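# Return the fallen case upright to the pallet's empty spot

## Task

A pallet near the +y end of the track holds five closed cases standing lid up, arranged as two rows of three spots with one spot empty. The sixth case lies on its side on the floor next to the track, several metres toward -y. Put that case upright, taped lid on top (side arrows pointing up), into the empty spot, and leave the other five still standing in their rows. If it cannot reach the spot, getting it upright elsewhere is a lesser outcome, better on the pallet than on the floor or table. Picking the case up off the floor is allowed, but it must finish lid up. At the end the tools must have released it and moved away; the case has to stay in place on its own, not because the robot holds it.

## Robot and tools

Robot. Two arms, left_arm and right_arm, each on its own carriage on one shared track that runs along y at x = 0. left_rail carries left_arm and works on the +y half (position_m 0.6 to 3 m); right_rail carries right_arm on the -y half (-3 to -0.6 m). The names are just labels, not image sides. Each arm base sits at x = 0, y = its carriage position, z = 0.04 m, facing +x. Each arm ends in a vacuum tool with four suction cups on two air channels: channel a cups at y = -104.5 mm, channel b at y = +104.5 mm, both at x = ±62 mm in the tool's frame; cups face the tool's +z. Cup rims span 227 mm in x and 312 mm in y; each cup is 103 mm wide.

Scene frame. Fixed to the table: z = 0 is the table top, +z up, +x the direction the arms face, +y to their left, y = 0 mid-track. The table starts at x = 0.50 m and only spans y = -0.90 to 0.90; elsewhere the floor is at z = -0.53 m. The pallet is toward +y (cam_pallet_south views it), the fallen case toward -y (cam_pallet_north). In both pallet cameras +y runs roughly rightward.

execute_actions takes {"actions": [...]}, run in order. Each action may hold "rows", "steps", "until" and device keys (left_rail, right_rail).
- rows: 1 to 15 rows, one per 1/30 s control step. Each row is 16 numbers in [-1, 1]: left dx, dy, dz, rx, ry, rz, left suction_a, suction_b, then the same eight for the right arm. Always send all 16.
- dx..rz are offsets, not poses: a target for the cup point relative to where it was measured when the action began (for a call's first action, the last reported pose), expressed in the cup point's own axes. Each row is relative to that same start, not to the prior row. 1.0 equals 0.6 m or 180 degrees; rx, ry, rz form one rotation vector. The controller clips each step's target to within 100 mm and 16 degrees of the current pose; position wins over orientation if both can't be met.
- suction_a/suction_b: 1 on, 0 off (over 0.01 is on); they stay as last sent, so repeat an arm's values to leave it unchanged, because 0 is a real off command.
- steps: 1 to 450, at least the row count, default 15. After the last row the arm keeps heading for the last target. Give big moves enough steps and don't rely on drifting afterwards; send the remainder in the next action. Ramp offsets gradually (about +0.01 per row ≈ 6 mm per step) to avoid jerks.
- until: stops the action early when all conditions hold, e.g. {"right_rail": {"position_status": ["!=", "moving"]}}; numbers need a comparison (=, !=, <, <=, >, >=). {"all": {"status": "ended"}} or {"any": ...} test motions ending. It does not halt arms.
- Devices: {"left_rail": {"position_m": x, "speed_m_s": v}} sets an absolute carriage position in metres and top speed (0.01 to 1 m/s); {"stop": true} halts it. Any out-of-range value or unknown name rejects the whole call. Rows never move carriages, but a row sent during a drive is shifted by the carriage travel. Drive, wait until not moving, then work.

zoom_image: {"camera": name, "region": [x0, y0, x1, y1]} in pixels of that camera's last image, max 504x504. Cameras: cam_high, cam_low, cam_pallet_north, cam_pallet_south (896x504), cam_left_wrist, cam_right_wrist (616x616).

finished_scene: {"scene": n}. Irreversible; call only when the case stands on its own and tools are clear.

Results. State line per arm: end_effector_position (m), end_effector_quat_wxyz, velocities, in the scene frame; printed positions can be off, more at long reach. Hand target = where the controller is steering. Joint lines: rail, shoulder pan, shoulder lift, elbow, wrist 1, wrist 2, wrist 3. Wrist force/torque in the tool's axes (noisy, offset up to ~10 N, saturates ~200 N; "no reading" is fine). suction_measured_a/b: 0 no seal, ≥0.83 airtight; cardboard leaks so expect lower. part_present flips to 1 above 0.09, back to 0 below 0.07; readings take ~1.3 s to settle. Carriage position_status: moving, done, stopped, contact_stop (blocked; let it roll back, reread), time_out (look for an obstruction, resend), stopped_with_arm (arm was held back: send followable rows, then resend), stopped_for_other_arm (move arms apart, wait 30 steps, resend). position_answer not_taken means resend once stationary. "pose unreachable" means the clearance check altered or blocked that arm's command; it is stricter while carriages move.

Gripping. Press both cups of a channel fully onto a flat, smooth face away from edges, tape gaps or holes; one unsealed cup kills that channel. Each sealed cup pulls ~381 N at 0.7. Cups compress up to ~21 mm. Holding a case still while suction starts may lift it. To release: lower in small steps until contact, then in one action switch both channels off and back straight away. A cup stuck to the table holds the arm: turn it off. Off-center, heavy or fast loads can slip. For handing between arms, set down, switch the giver off first, lift it clear, then the receiver grips.

Avoid: collisions or pressing between arms (including tools, cameras, held objects); torque faults (elbow 389, wrists 96.3 N m) or 400 N outside force, which freeze the arm 10 s and skip the call; knocking anything out of the work area; dropping or slamming the case; disturbing the five standing cases. Objects may occasionally be nudged by outside pushes.

Each tool is called after ">>>" by a JSON object that holds its "method" and its "body".

## Session

>>> {"method": "execute_actions", "body": {"actions": []}}

Scene clock: 0.00 s.
left_arm: end_effector_position=(+0.8499, +0.8023, +0.4415) suction_measured_a=0.00 part_present_a=0 suction_measured_b=0.00 part_present_b=0 end_effector_quat_wxyz=(+0.001, +0.000, +1.000, -0.001) end_effector_velocity=(-0.000, +0.000, +0.000) end_effector_angular_velocity=(+0.000, -0.000, +0.000) | right_arm: end_effector_position=(+0.8497, -2.2418, +0.4413) suction_measured_a=0.00 part_present_a=0 suction_measured_b=0.00 part_present_b=0 end_effector_quat_wxyz=(+0.001, -0.000, +1.000, -0.000) end_effector_velocity=(+0.000, -0.000, -0.000) end_effector_angular_velocity=(+0.000, +0.000, -0.000)
Joint positions: left_arm=[ 0.803 -0.24  -1.5    2.091 -2.165 -1.572  1.331] | right_arm=[-2.243 -0.238 -1.5    2.092 -2.165 -1.571  1.333]
Joint velocities: left_arm=[ 0.  0. -0.  0.  0.  0. -0.] | right_arm=[ 0. -0.  0. -0.  0.  0. -0.]
Wrist force (N, on the end effector, along its own x y z axes, offset not removed): no reading
Wrist torque (N m, same axes, about the end effector's origin, offset not removed): no reading
Hand target (left_arm): +0.850, +0.802, +0.442; +0.001, +0.000, +1.000, -0.001
Hand target (right_arm): +0.850, -2.242, +0.441; +0.001, -0.000, +1.000, -0.000
left_rail: position_m=0.803 position_m_goal=0.803 speed_m_s=1.00 position_status=done position_answer=taken refusals=0
right_rail: position_m=-2.243 position_m_goal=-2.243 speed_m_s=1.00 position_status=done position_answer=taken refusals=0

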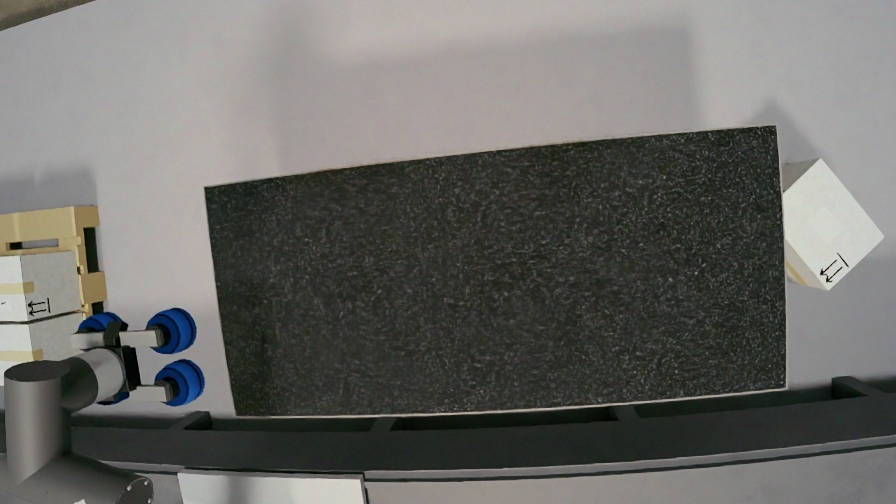

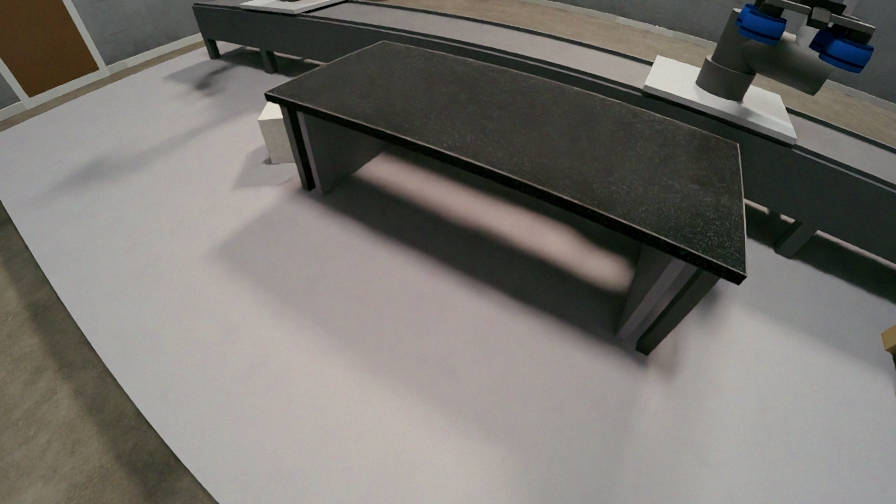

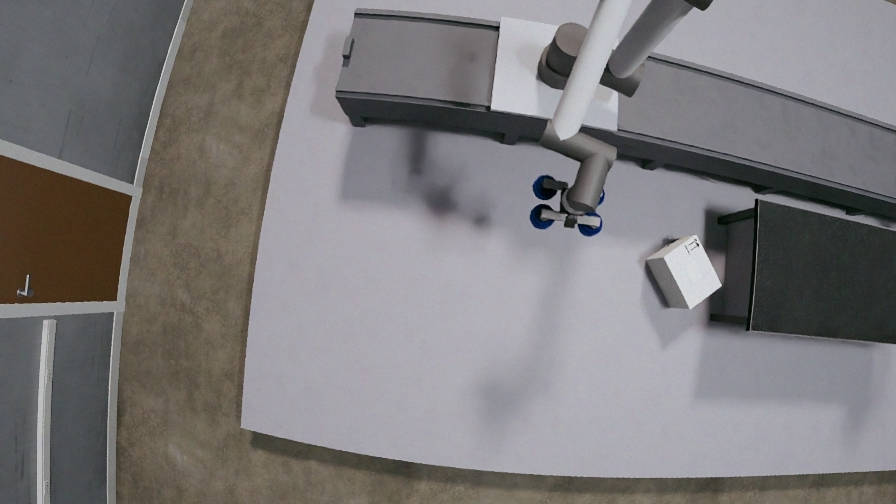

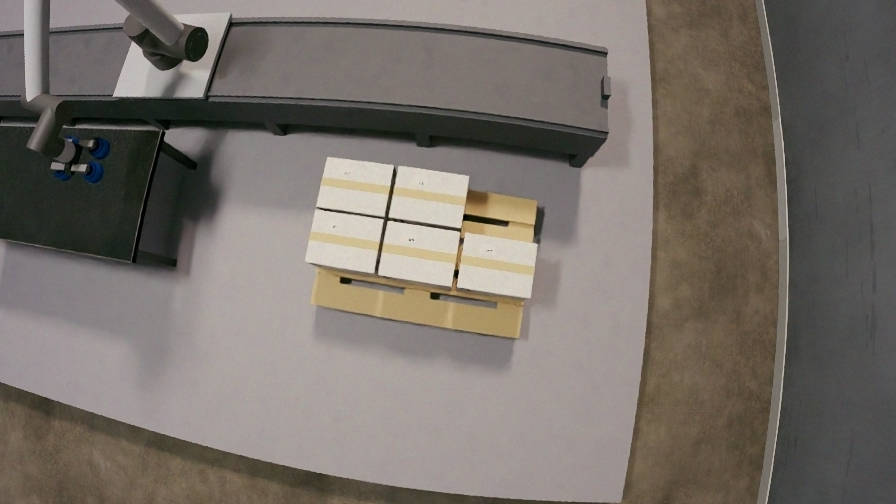

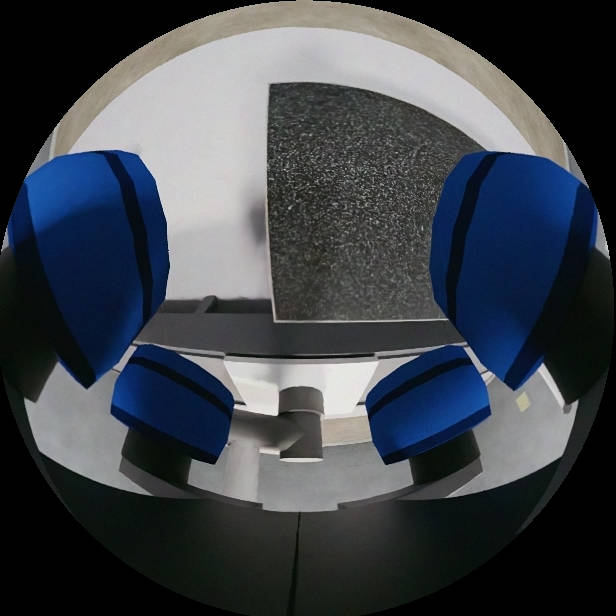

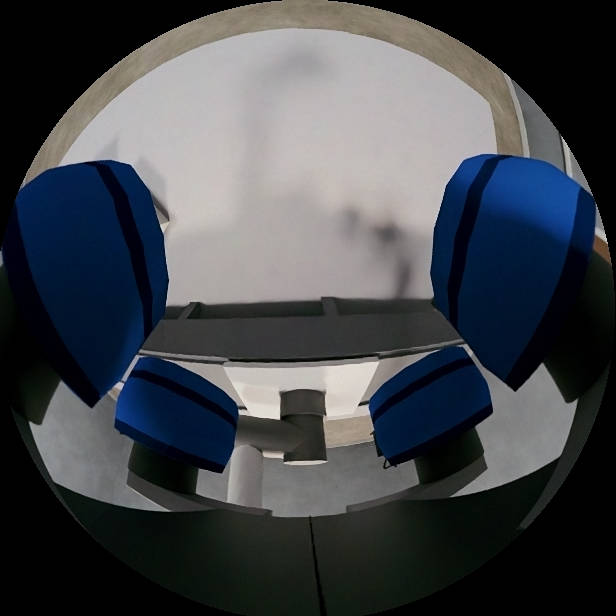

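>>> {"method": "execute_actions", "body": {"actions": [{"right_rail":{"position_m":-1.3},"rows":[[0,0,0,0,0,0,0,0,-0.33,0,0.5,0,0,0,0,0]],"steps":150,"until":{"all":{"status":"ended"}}},{"steps":50}]}}

Scene clock: 10.53 s.
left_arm: end_effector_position=(+0.8499, +0.8023, +0.4415) suction_measured_a=0.00 part_present_a=0 suction_measured_b=0.00 part_present_b=0 end_effector_quat_wxyz=(+0.001, +0.000, +1.000, -0.001) end_effector_velocity=(+0.000, -0.000, -0.000) end_effector_angular_velocity=(-0.000, -0.000, -0.000) | right_arm: end_effector_position=(+1.0482, -1.2989, +0.1417) suction_measured_a=0.00 part_present_a=0 suction_measured_b=0.00 part_present_b=0 end_effector_quat_wxyz=(+0.001, -0.000, +1.000, -0.000) end_effector_velocity=(+0.000, -0.000, +0.000) end_effector_angular_velocity=(-0.000, -0.000, -0.000)
Joint positions: left_arm=[ 0.803 -0.24  -1.5    2.091 -2.165 -1.572  1.331] | right_arm=[-1.3   -0.192 -1.036  1.976 -2.512 -1.571  1.379]
Joint velocities: left_arm=[ 0. -0.  0.  0. -0. -0. -0.] | right_arm=[ 0. -0. -0. -0. -0. -0. -0.]
Wrist force (N, on the end effector, along its own x y z axes, offset not removed): left_arm=[1.6 -2.7 -1.8] | right_arm=[-2.7 -7.7 -0.9]
Wrist torque (N m, same axes, about the end effector's origin, offset not removed): left_arm=[-0.63 -0.33 -0.10] | right_arm=[-1.15 0.07 -0.20]
Hand target (left_arm): +0.850, +0.802, +0.442; +0.001, +0.000, +1.000, -0.001
Hand target (right_arm): +1.048, -1.299, +0.142; +0.001, -0.000, +1.000, -0.000
Off the commanded pose (left_arm): 0.000 m, 0 deg.
Off the commanded pose (right_arm): 0.000 m, 0 deg.
left_rail: position_m=0.803 position_m_goal=0.803 speed_m_s=1.00 position_status=done position_answer=taken refusals=0
right_rail: position_m=-1.300 position_m_goal=-1.300 speed_m_s=1.00 position_status=done position_answer=taken refusals=0

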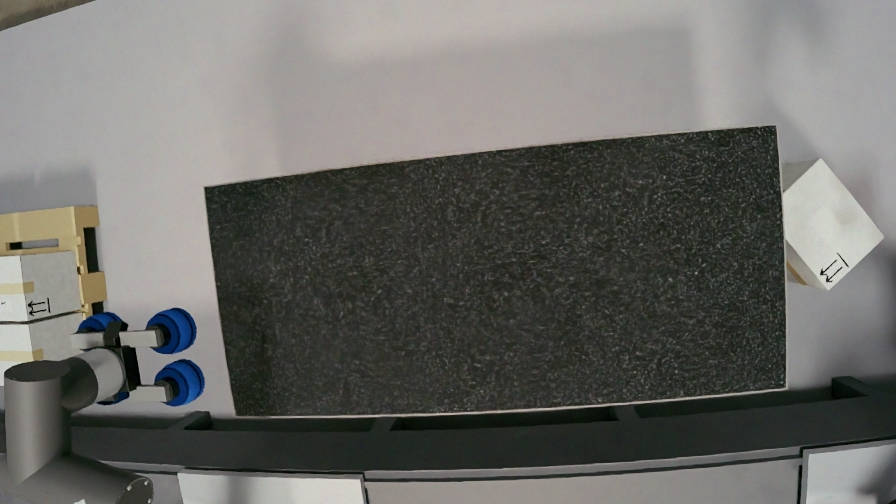

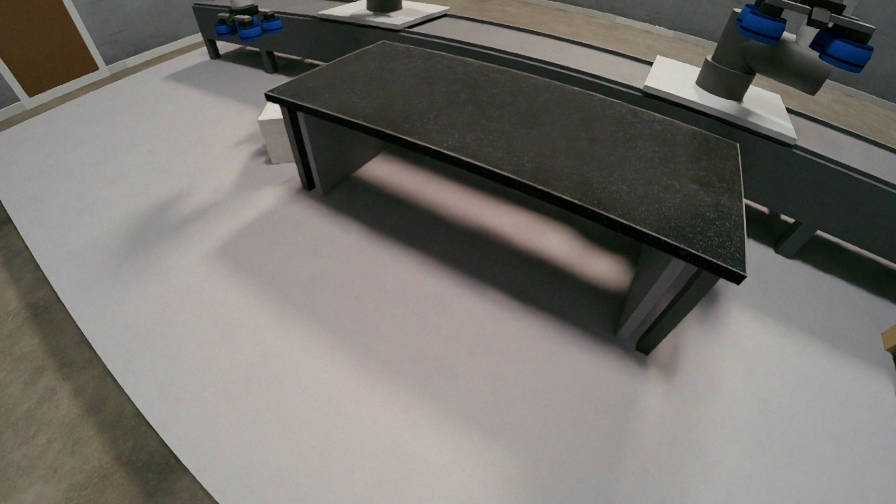

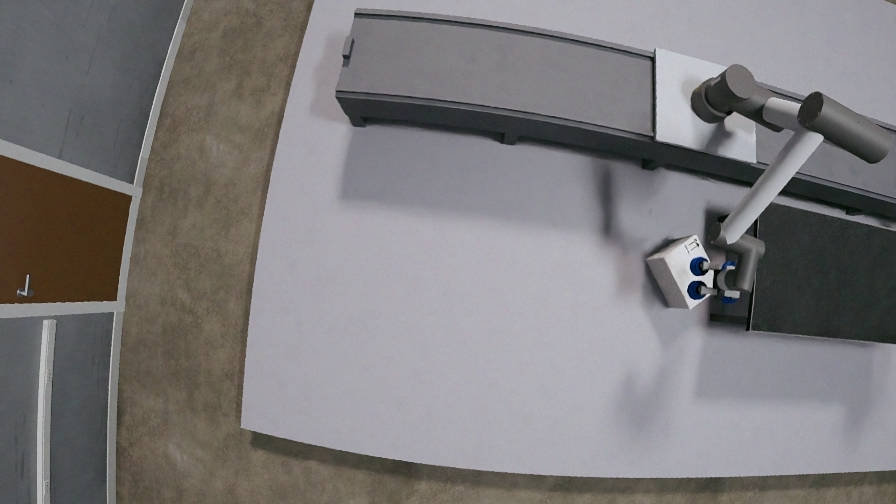

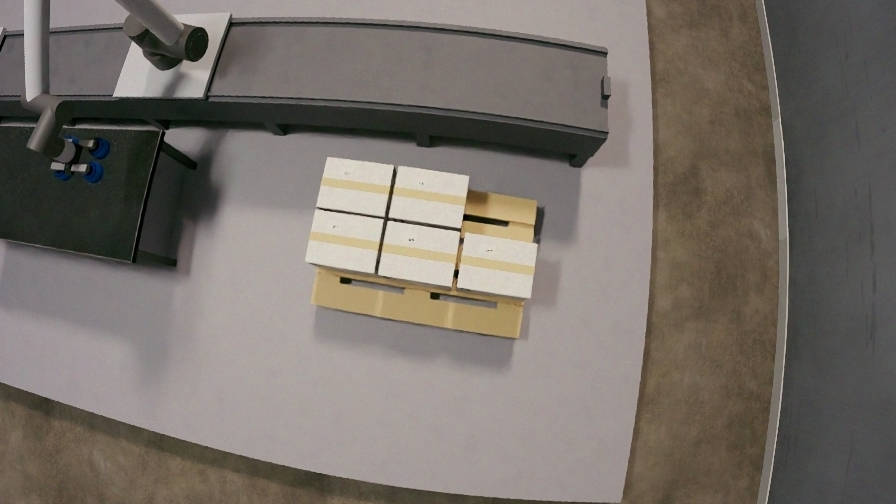

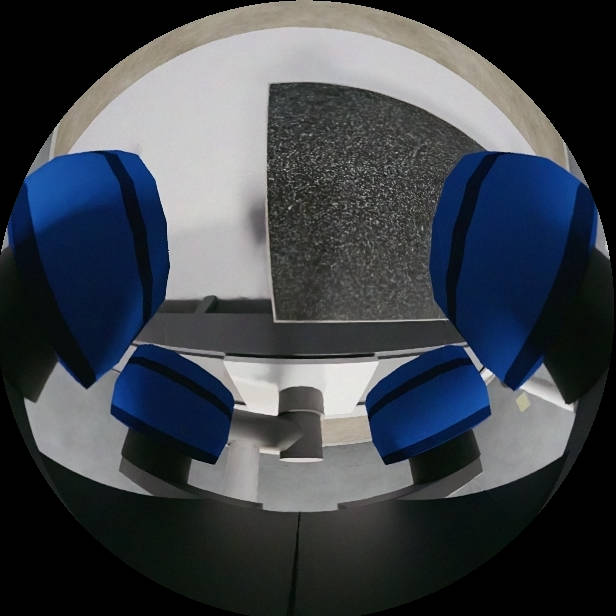

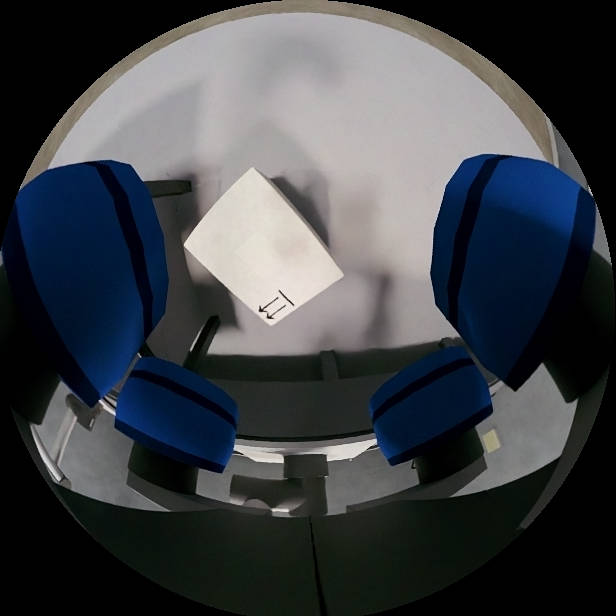

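>>> {"method": "execute_actions", "body": {"actions": [{"rows":[[0,0,0,0,0,0,0,0,0.165,0.28,0,0,0,-0.222,0,0]],"steps":60},{"rows":[[0,0,0,0,0,0,0,0,0,0,0.55,0,0,0,0,0]],"steps":70}]}}

Scene clock: 26.57 s.
left_arm: end_effector_position=(+0.8499, +0.8023, +0.4415) suction_measured_a=0.00 part_present_a=0 suction_measured_b=0.00 part_present_b=0 end_effector_quat_wxyz=(+0.001, +0.000, +1.000, -0.001) end_effector_velocity=(-0.000, +0.000, +0.000) end_effector_angular_velocity=(-0.000, -0.000, +0.000) | right_arm: end_effector_position=(+0.9496, -1.1313, -0.1884) suction_measured_a=0.00 part_present_a=0 suction_measured_b=0.00 part_present_b=0 end_effector_quat_wxyz=(+0.001, -0.342, +0.940, -0.000) end_effector_velocity=(-0.000, +0.000, -0.000) end_effector_angular_velocity=(+0.000, +0.000, +0.000)
Joint positions: left_arm=[ 0.803 -0.24  -1.5    2.091 -2.165 -1.572  1.331] | right_arm=[-1.3   -0.034 -0.681  2.095 -2.986 -1.571  0.84 ]
Joint velocities: left_arm=[ 0.  0. -0.  0. -0.  0.  0.] | right_arm=[ 0.  0.  0. -0.  0.  0.  0.]
Wrist force (N, on the end effector, along its own x y z axes, offset not removed): left_arm=[2.4 -2.4 -0.1] | right_arm=[-0.7 -5.6 -1.7]
Wrist torque (N m, same axes, about the end effector's origin, offset not removed): left_arm=[-0.62 -0.40 0.02] | right_arm=[-0.77 -0.09 -0.16]
Hand target (left_arm): +0.850, +0.802, +0.442; +0.001, +0.000, +1.000, -0.001
Hand target (right_arm): +0.950, -1.131, -0.188; +0.001, -0.342, +0.940, -0.000
Off the commanded pose (left_arm): 0.000 m, 0 deg.
Off the commanded pose (right_arm): 0.000 m, 0 deg.
left_rail: position_m=0.803 position_m_goal=0.803 speed_m_s=1.00 position_status=done position_answer=taken refusals=0
right_rail: position_m=-1.300 position_m_goal=-1.300 speed_m_s=1.00 position_status=done position_answer=taken refusals=0

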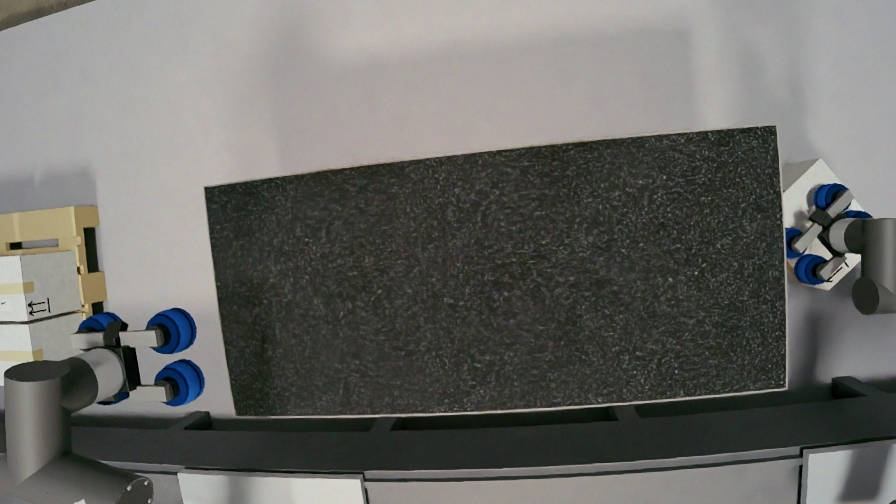

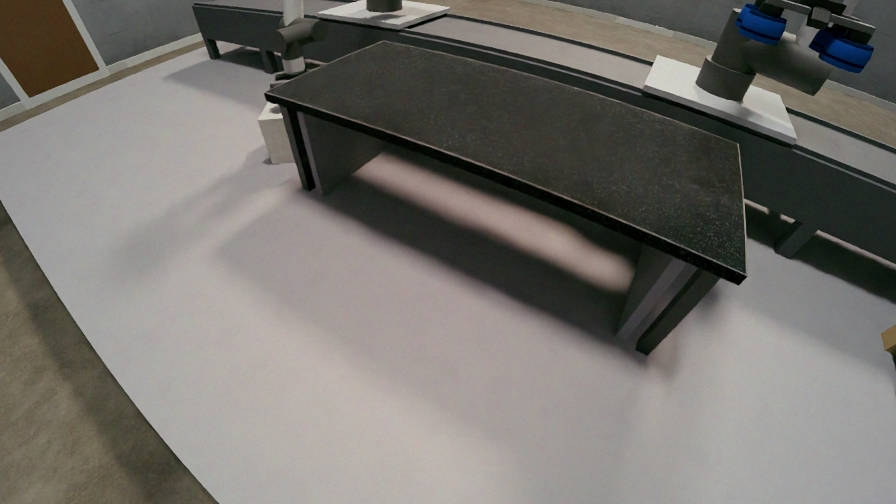

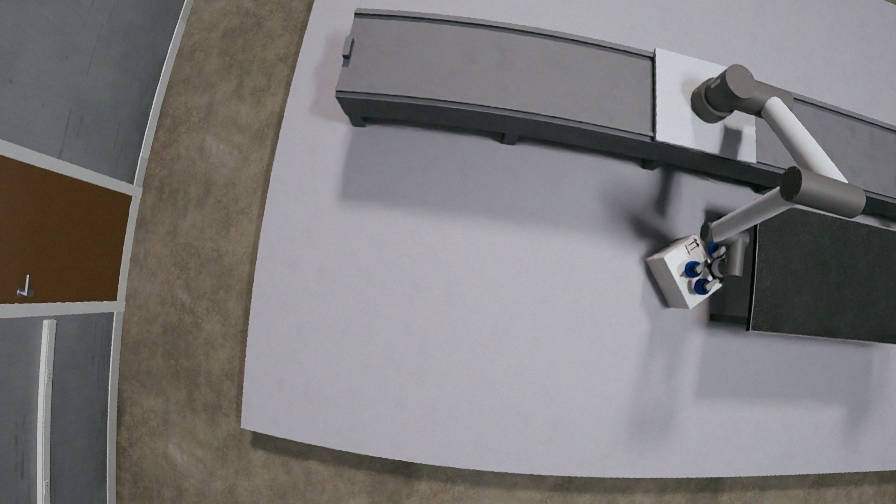

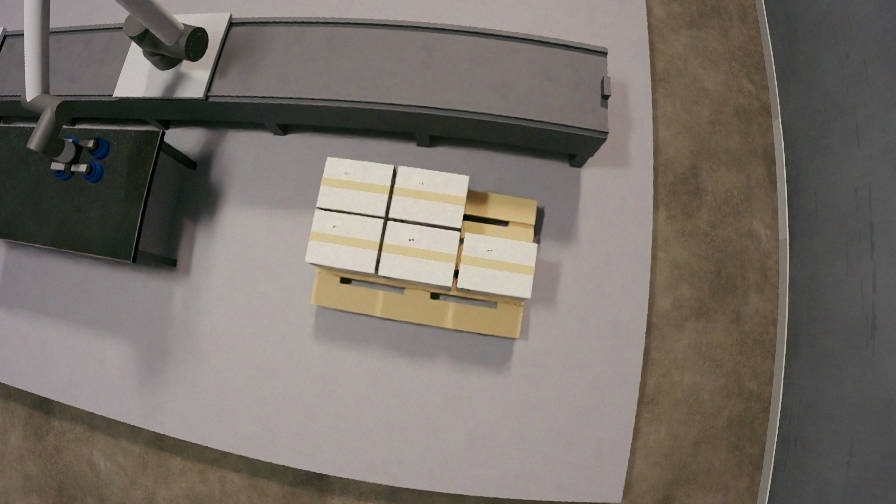

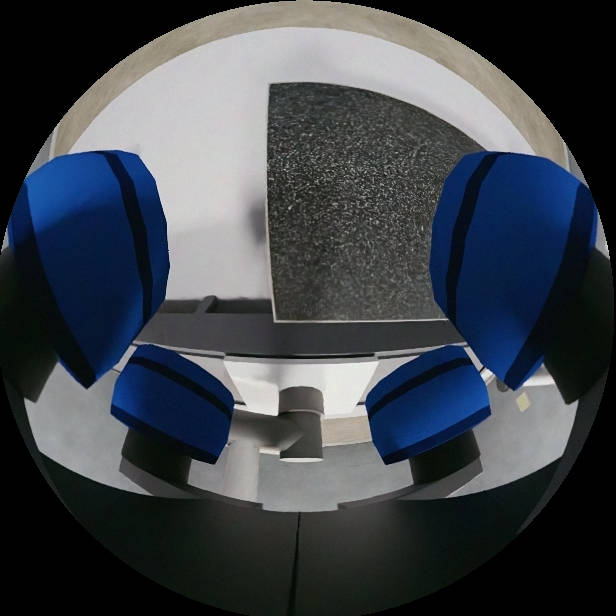

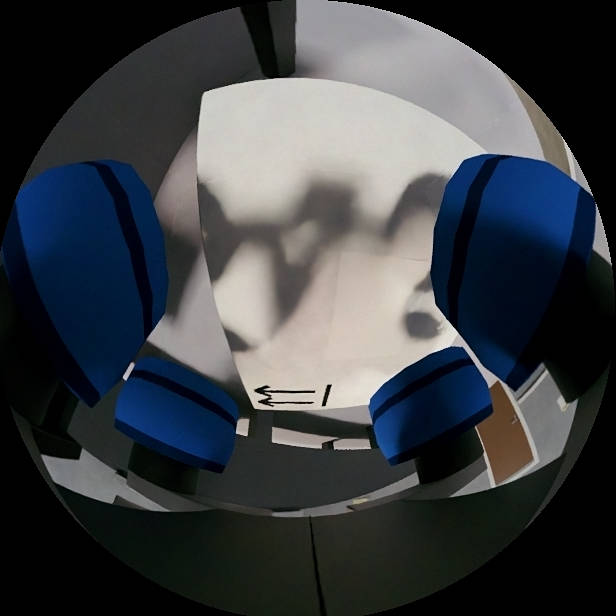

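>>> {"method": "execute_actions", "body": {"actions": [{"rows":[[0,0,0,0,0,0,0,0,-0.085,0,0.04,0,0,0,0,0]],"steps":30},{"rows":[[0,0,0,0,0,0,0,0,0,0,0.04,0,0,0,1,0],[0,0,0,0,0,0,0,0,0,0,0.072,0,0,0,1,0]],"steps":70}]}}

Scene clock: 33.83 s.
left_arm: end_effector_position=(+0.8499, +0.8023, +0.4415) suction_measured_a=0.00 part_present_a=0 suction_measured_b=0.00 part_present_b=0 end_effector_quat_wxyz=(+0.001, +0.000, +1.000, -0.001) end_effector_velocity=(+0.000, -0.000, -0.000) end_effector_angular_velocity=(+0.000, +0.000, -0.000) | right_arm: end_effector_position=(+0.9887, -1.0985, -0.2555) suction_measured_a=0.94 part_present_a=1 suction_measured_b=0.00 part_present_b=0 end_effector_quat_wxyz=(+0.001, -0.342, +0.940, -0.000) end_effector_velocity=(-0.000, +0.000, -0.000) end_effector_angular_velocity=(-0.000, +0.000, +0.000)
Joint positions: left_arm=[ 0.803 -0.24  -1.5    2.091 -2.165 -1.572  1.331] | right_arm=[-1.3    0.001 -0.586  2.004 -2.991 -1.571  0.874]
Joint velocities: left_arm=[ 0. -0.  0. -0.  0.  0. -0.] | right_arm=[ 0.  0.  0.  0. -0. -0.  0.]
Wrist force (N, on the end effector, along its own x y z axes, offset not removed): left_arm=[3.3 -3.3 -1.9] | right_arm=[-7.6 -10.5 -34.5]
Wrist torque (N m, same axes, about the end effector's origin, offset not removed): left_arm=[-0.81 -0.48 -0.15] | right_arm=[-7.67 -6.27 -0.14]
Hand target (left_arm): +0.850, +0.802, +0.442; +0.001, +0.000, +1.000, -0.001
Hand target (right_arm): +0.989, -1.098, -0.256; +0.001, -0.342, +0.940, -0.000
Off the commanded pose (left_arm): 0.000 m, 0 deg.
Off the commanded pose (right_arm): 0.000 m, 0 deg.
left_rail: position_m=0.803 position_m_goal=0.803 speed_m_s=1.00 position_status=done position_answer=taken refusals=0
right_rail: position_m=-1.300 position_m_goal=-1.300 speed_m_s=1.00 position_status=done position_answer=taken refusals=0

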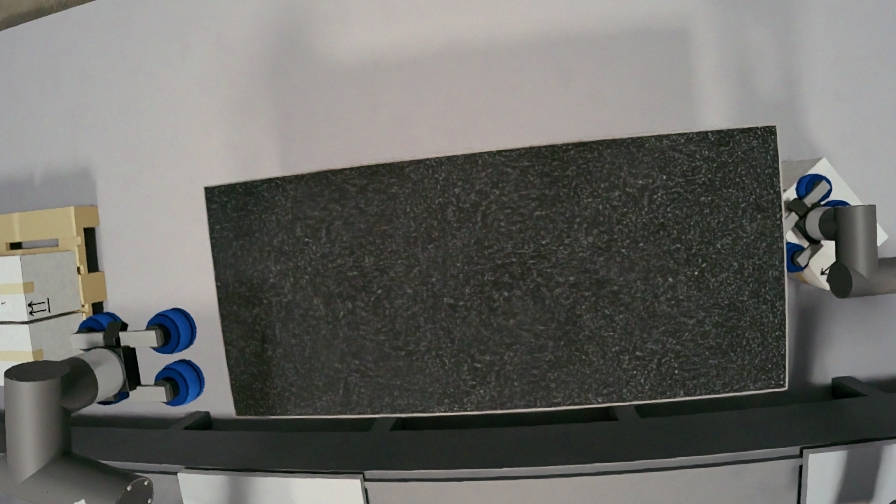

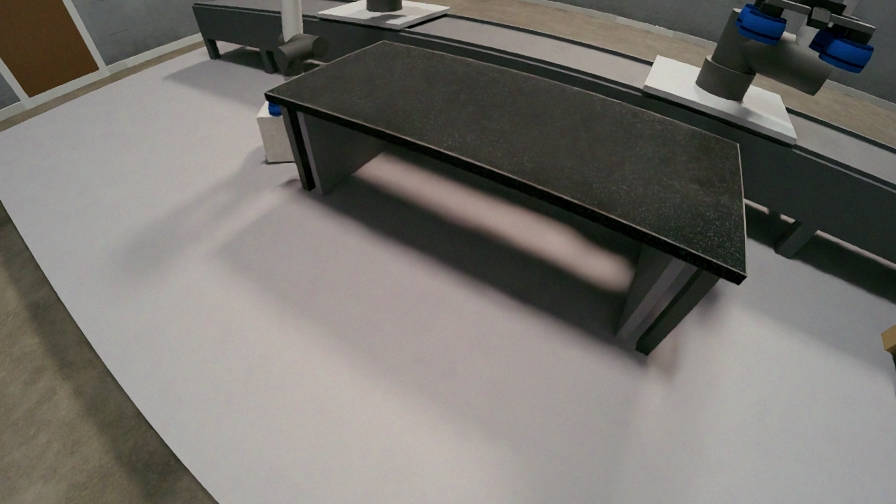

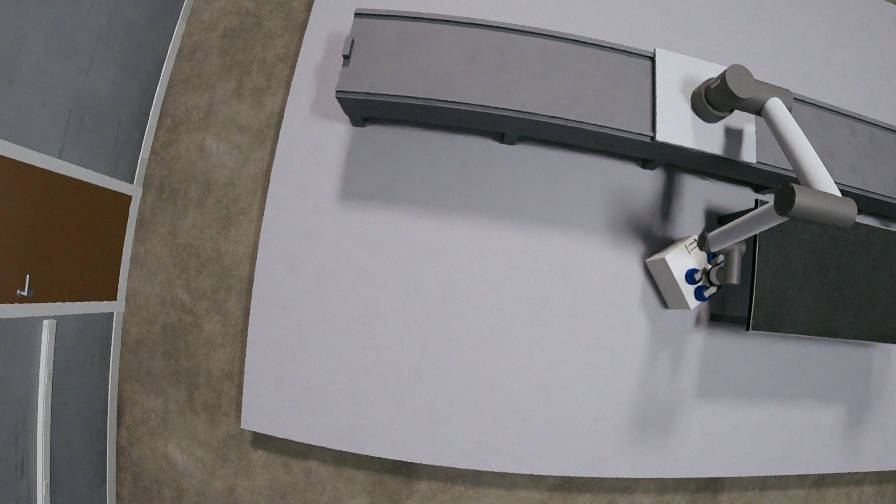

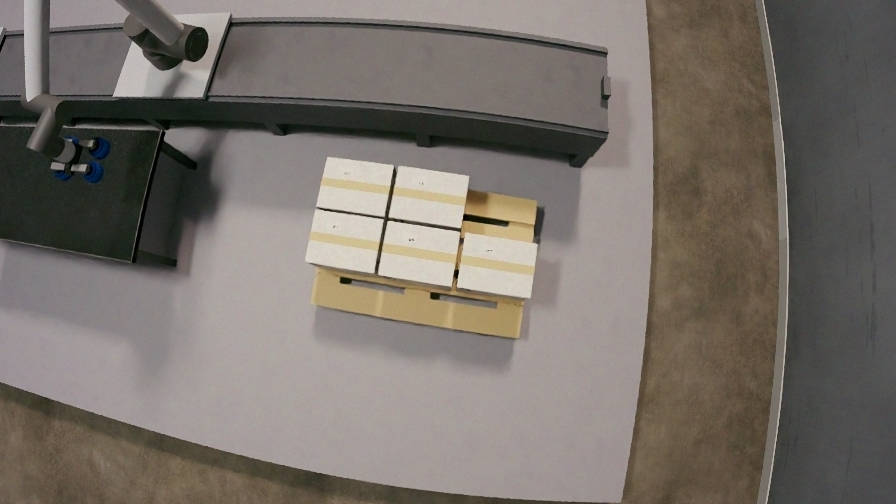

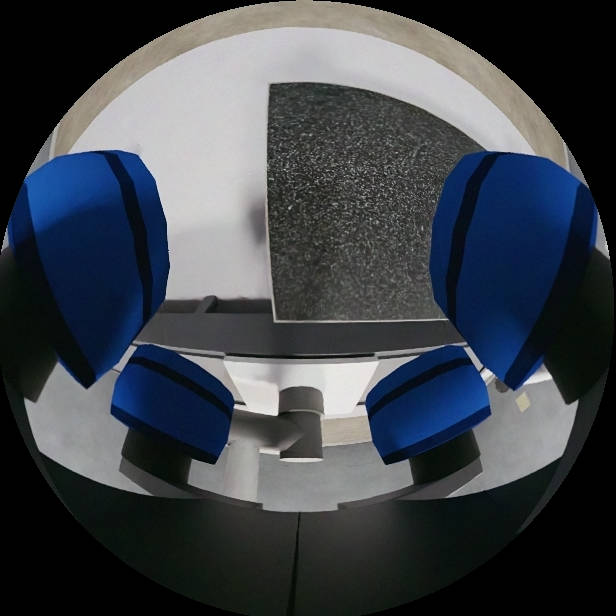

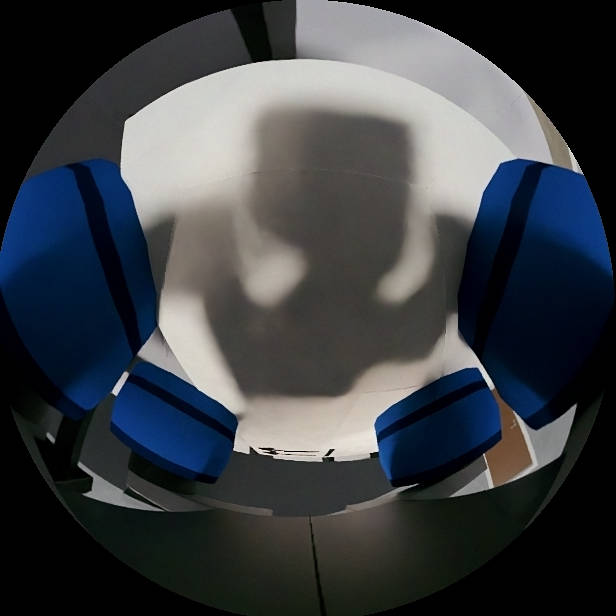

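>>> {"method": "execute_actions", "body": {"actions": [{"rows":[[0,0,0,0,0,0,0,0,0,0,-0.02,0,0,0,1,0],[0,0,0,0,0,0,0,0,0,0,-0.04,0,0,0,1,0]],"steps":20},{"rows":[[0,0,0,0,0,0,0,0,0.07,-0.09,0,0,0,0,1,0],[0,0,0,0,0,0,0,0,0.14,-0.18,0,0,0,0,1,0],[0,0,0,0,0,0,0,0,0.21,-0.26,0,0,0,0,1,0]],"steps":40},{"rows":[[0,0,0,0,0,0,0,0,0,0,-0.1,0,0,0,1,0],[0,0,0,0,0,0,0,0,0,0,-0.25,0,0,0,1,0],[0,0,0,0,0,0,0,0,0,0,-1,0,0,0,1,0]],"steps":110},{"rows":[[0,0,0,0,0,0,0,0,0,0,0,0,0,0.36,1,0]],"steps":70},{"rows":[[0,0,0,0,0,0,0,0,0,0,0,0,0,0.362,1,0]],"steps":70},{"rows":[[0,0,0,0,0,0,0,0,0,0,0,-0.5,0,0,1,0]],"steps":120}]}}

Scene clock: 55.60 s.
left_arm: end_effector_position=(+0.8499, +0.8023, +0.4415) suction_measured_a=0.00 part_present_a=0 suction_measured_b=0.00 part_present_b=0 end_effector_quat_wxyz=(+0.001, +0.000, +1.000, -0.001) end_effector_velocity=(+0.000, -0.000, -0.000) end_effector_angular_velocity=(+0.000, +0.000, -0.000) | right_arm: end_effector_position=(+0.9914, -1.2987, +0.3683) suction_measured_a=0.94 part_present_a=1 suction_measured_b=0.00 part_present_b=0 end_effector_quat_wxyz=(+0.500, +0.499, +0.500, +0.501) end_effector_velocity=(+0.000, -0.000, +0.000) end_effector_angular_velocity=(-0.000, -0.000, -0.000)
Joint positions: left_arm=[ 0.803 -0.24  -1.5    2.091 -2.165 -1.572  1.331] | right_arm=[-1.3   -0.288 -0.859  2.277 -4.562 -1.282  3.143]
Joint velocities: left_arm=[ 0. -0.  0. -0.  0. -0. -0.] | right_arm=[ 0.  0.  0. -0. -0. -0.  0.]
Wrist force (N, on the end effector, along its own x y z axes, offset not removed): left_arm=[1.8 -2.6 -3.3] | right_arm=[-4.6 31.7 1.3]
Wrist torque (N m, same axes, about the end effector's origin, offset not removed): left_arm=[-0.74 -0.27 0.04] | right_arm=[-5.81 0.50 -7.40]
Hand target (left_arm): +0.850, +0.802, +0.442; +0.001, +0.000, +1.000, -0.001
Hand target (right_arm): +0.991, -1.299, +0.368; +0.500, +0.499, +0.500, +0.501
Off the commanded pose (left_arm): 0.000 m, 0 deg.
Off the commanded pose (right_arm): 0.000 m, 0 deg.
left_rail: position_m=0.803 position_m_goal=0.803 speed_m_s=1.00 position_status=done position_answer=taken refusals=0
right_rail: position_m=-1.300 position_m_goal=-1.300 speed_m_s=1.00 position_status=done position_answer=taken refusals=0

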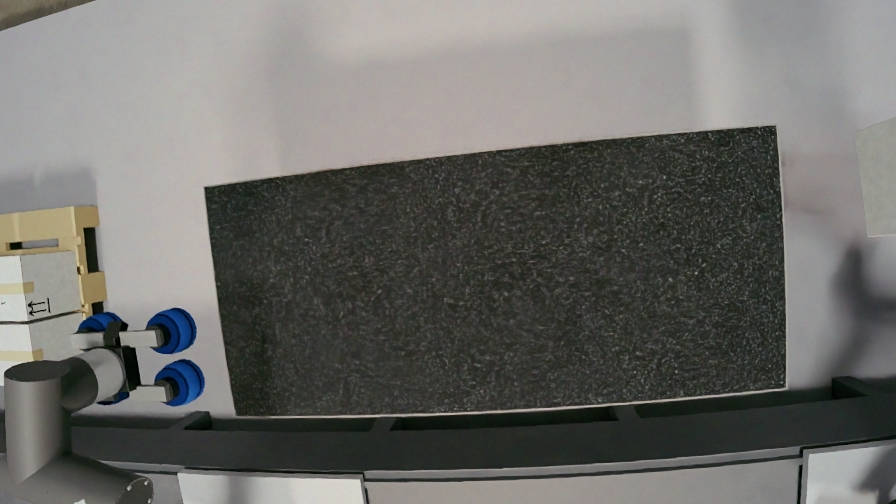

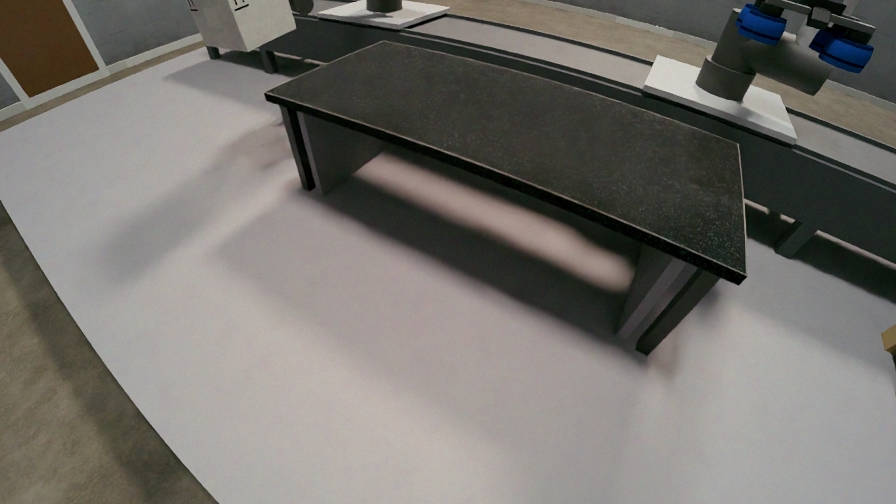

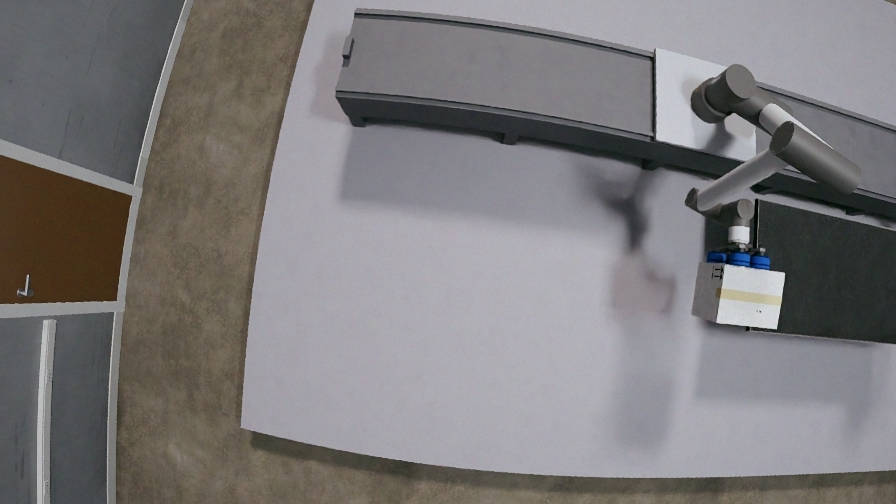

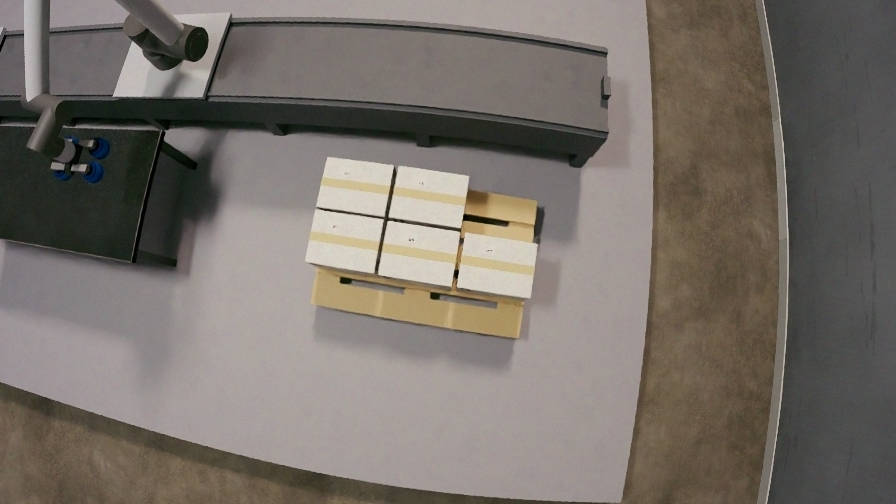

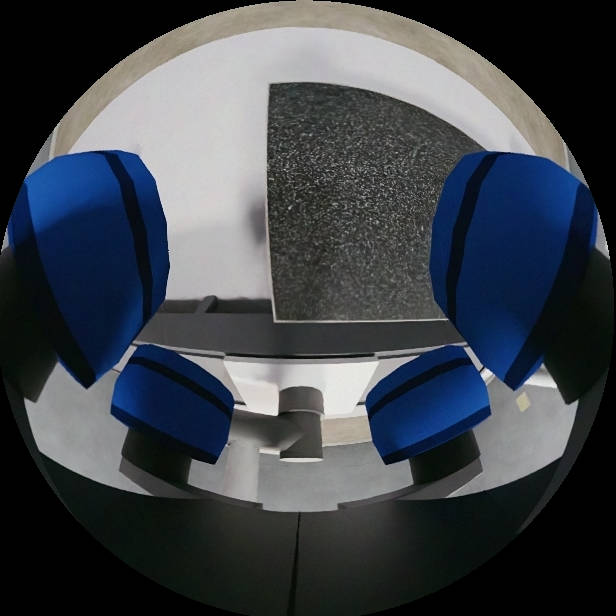

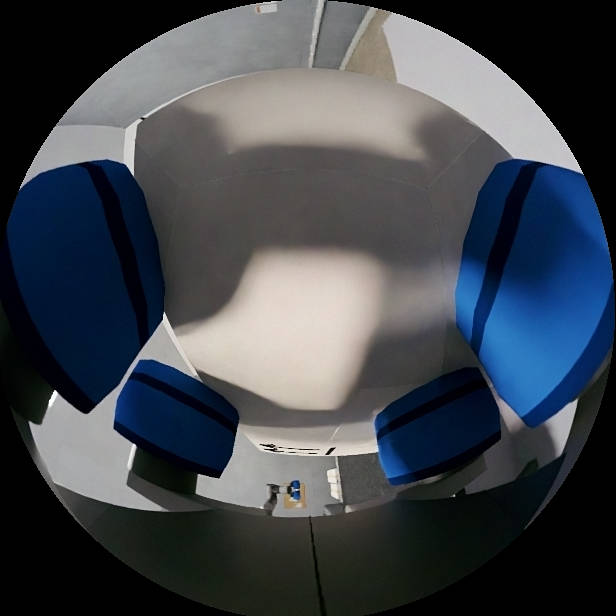

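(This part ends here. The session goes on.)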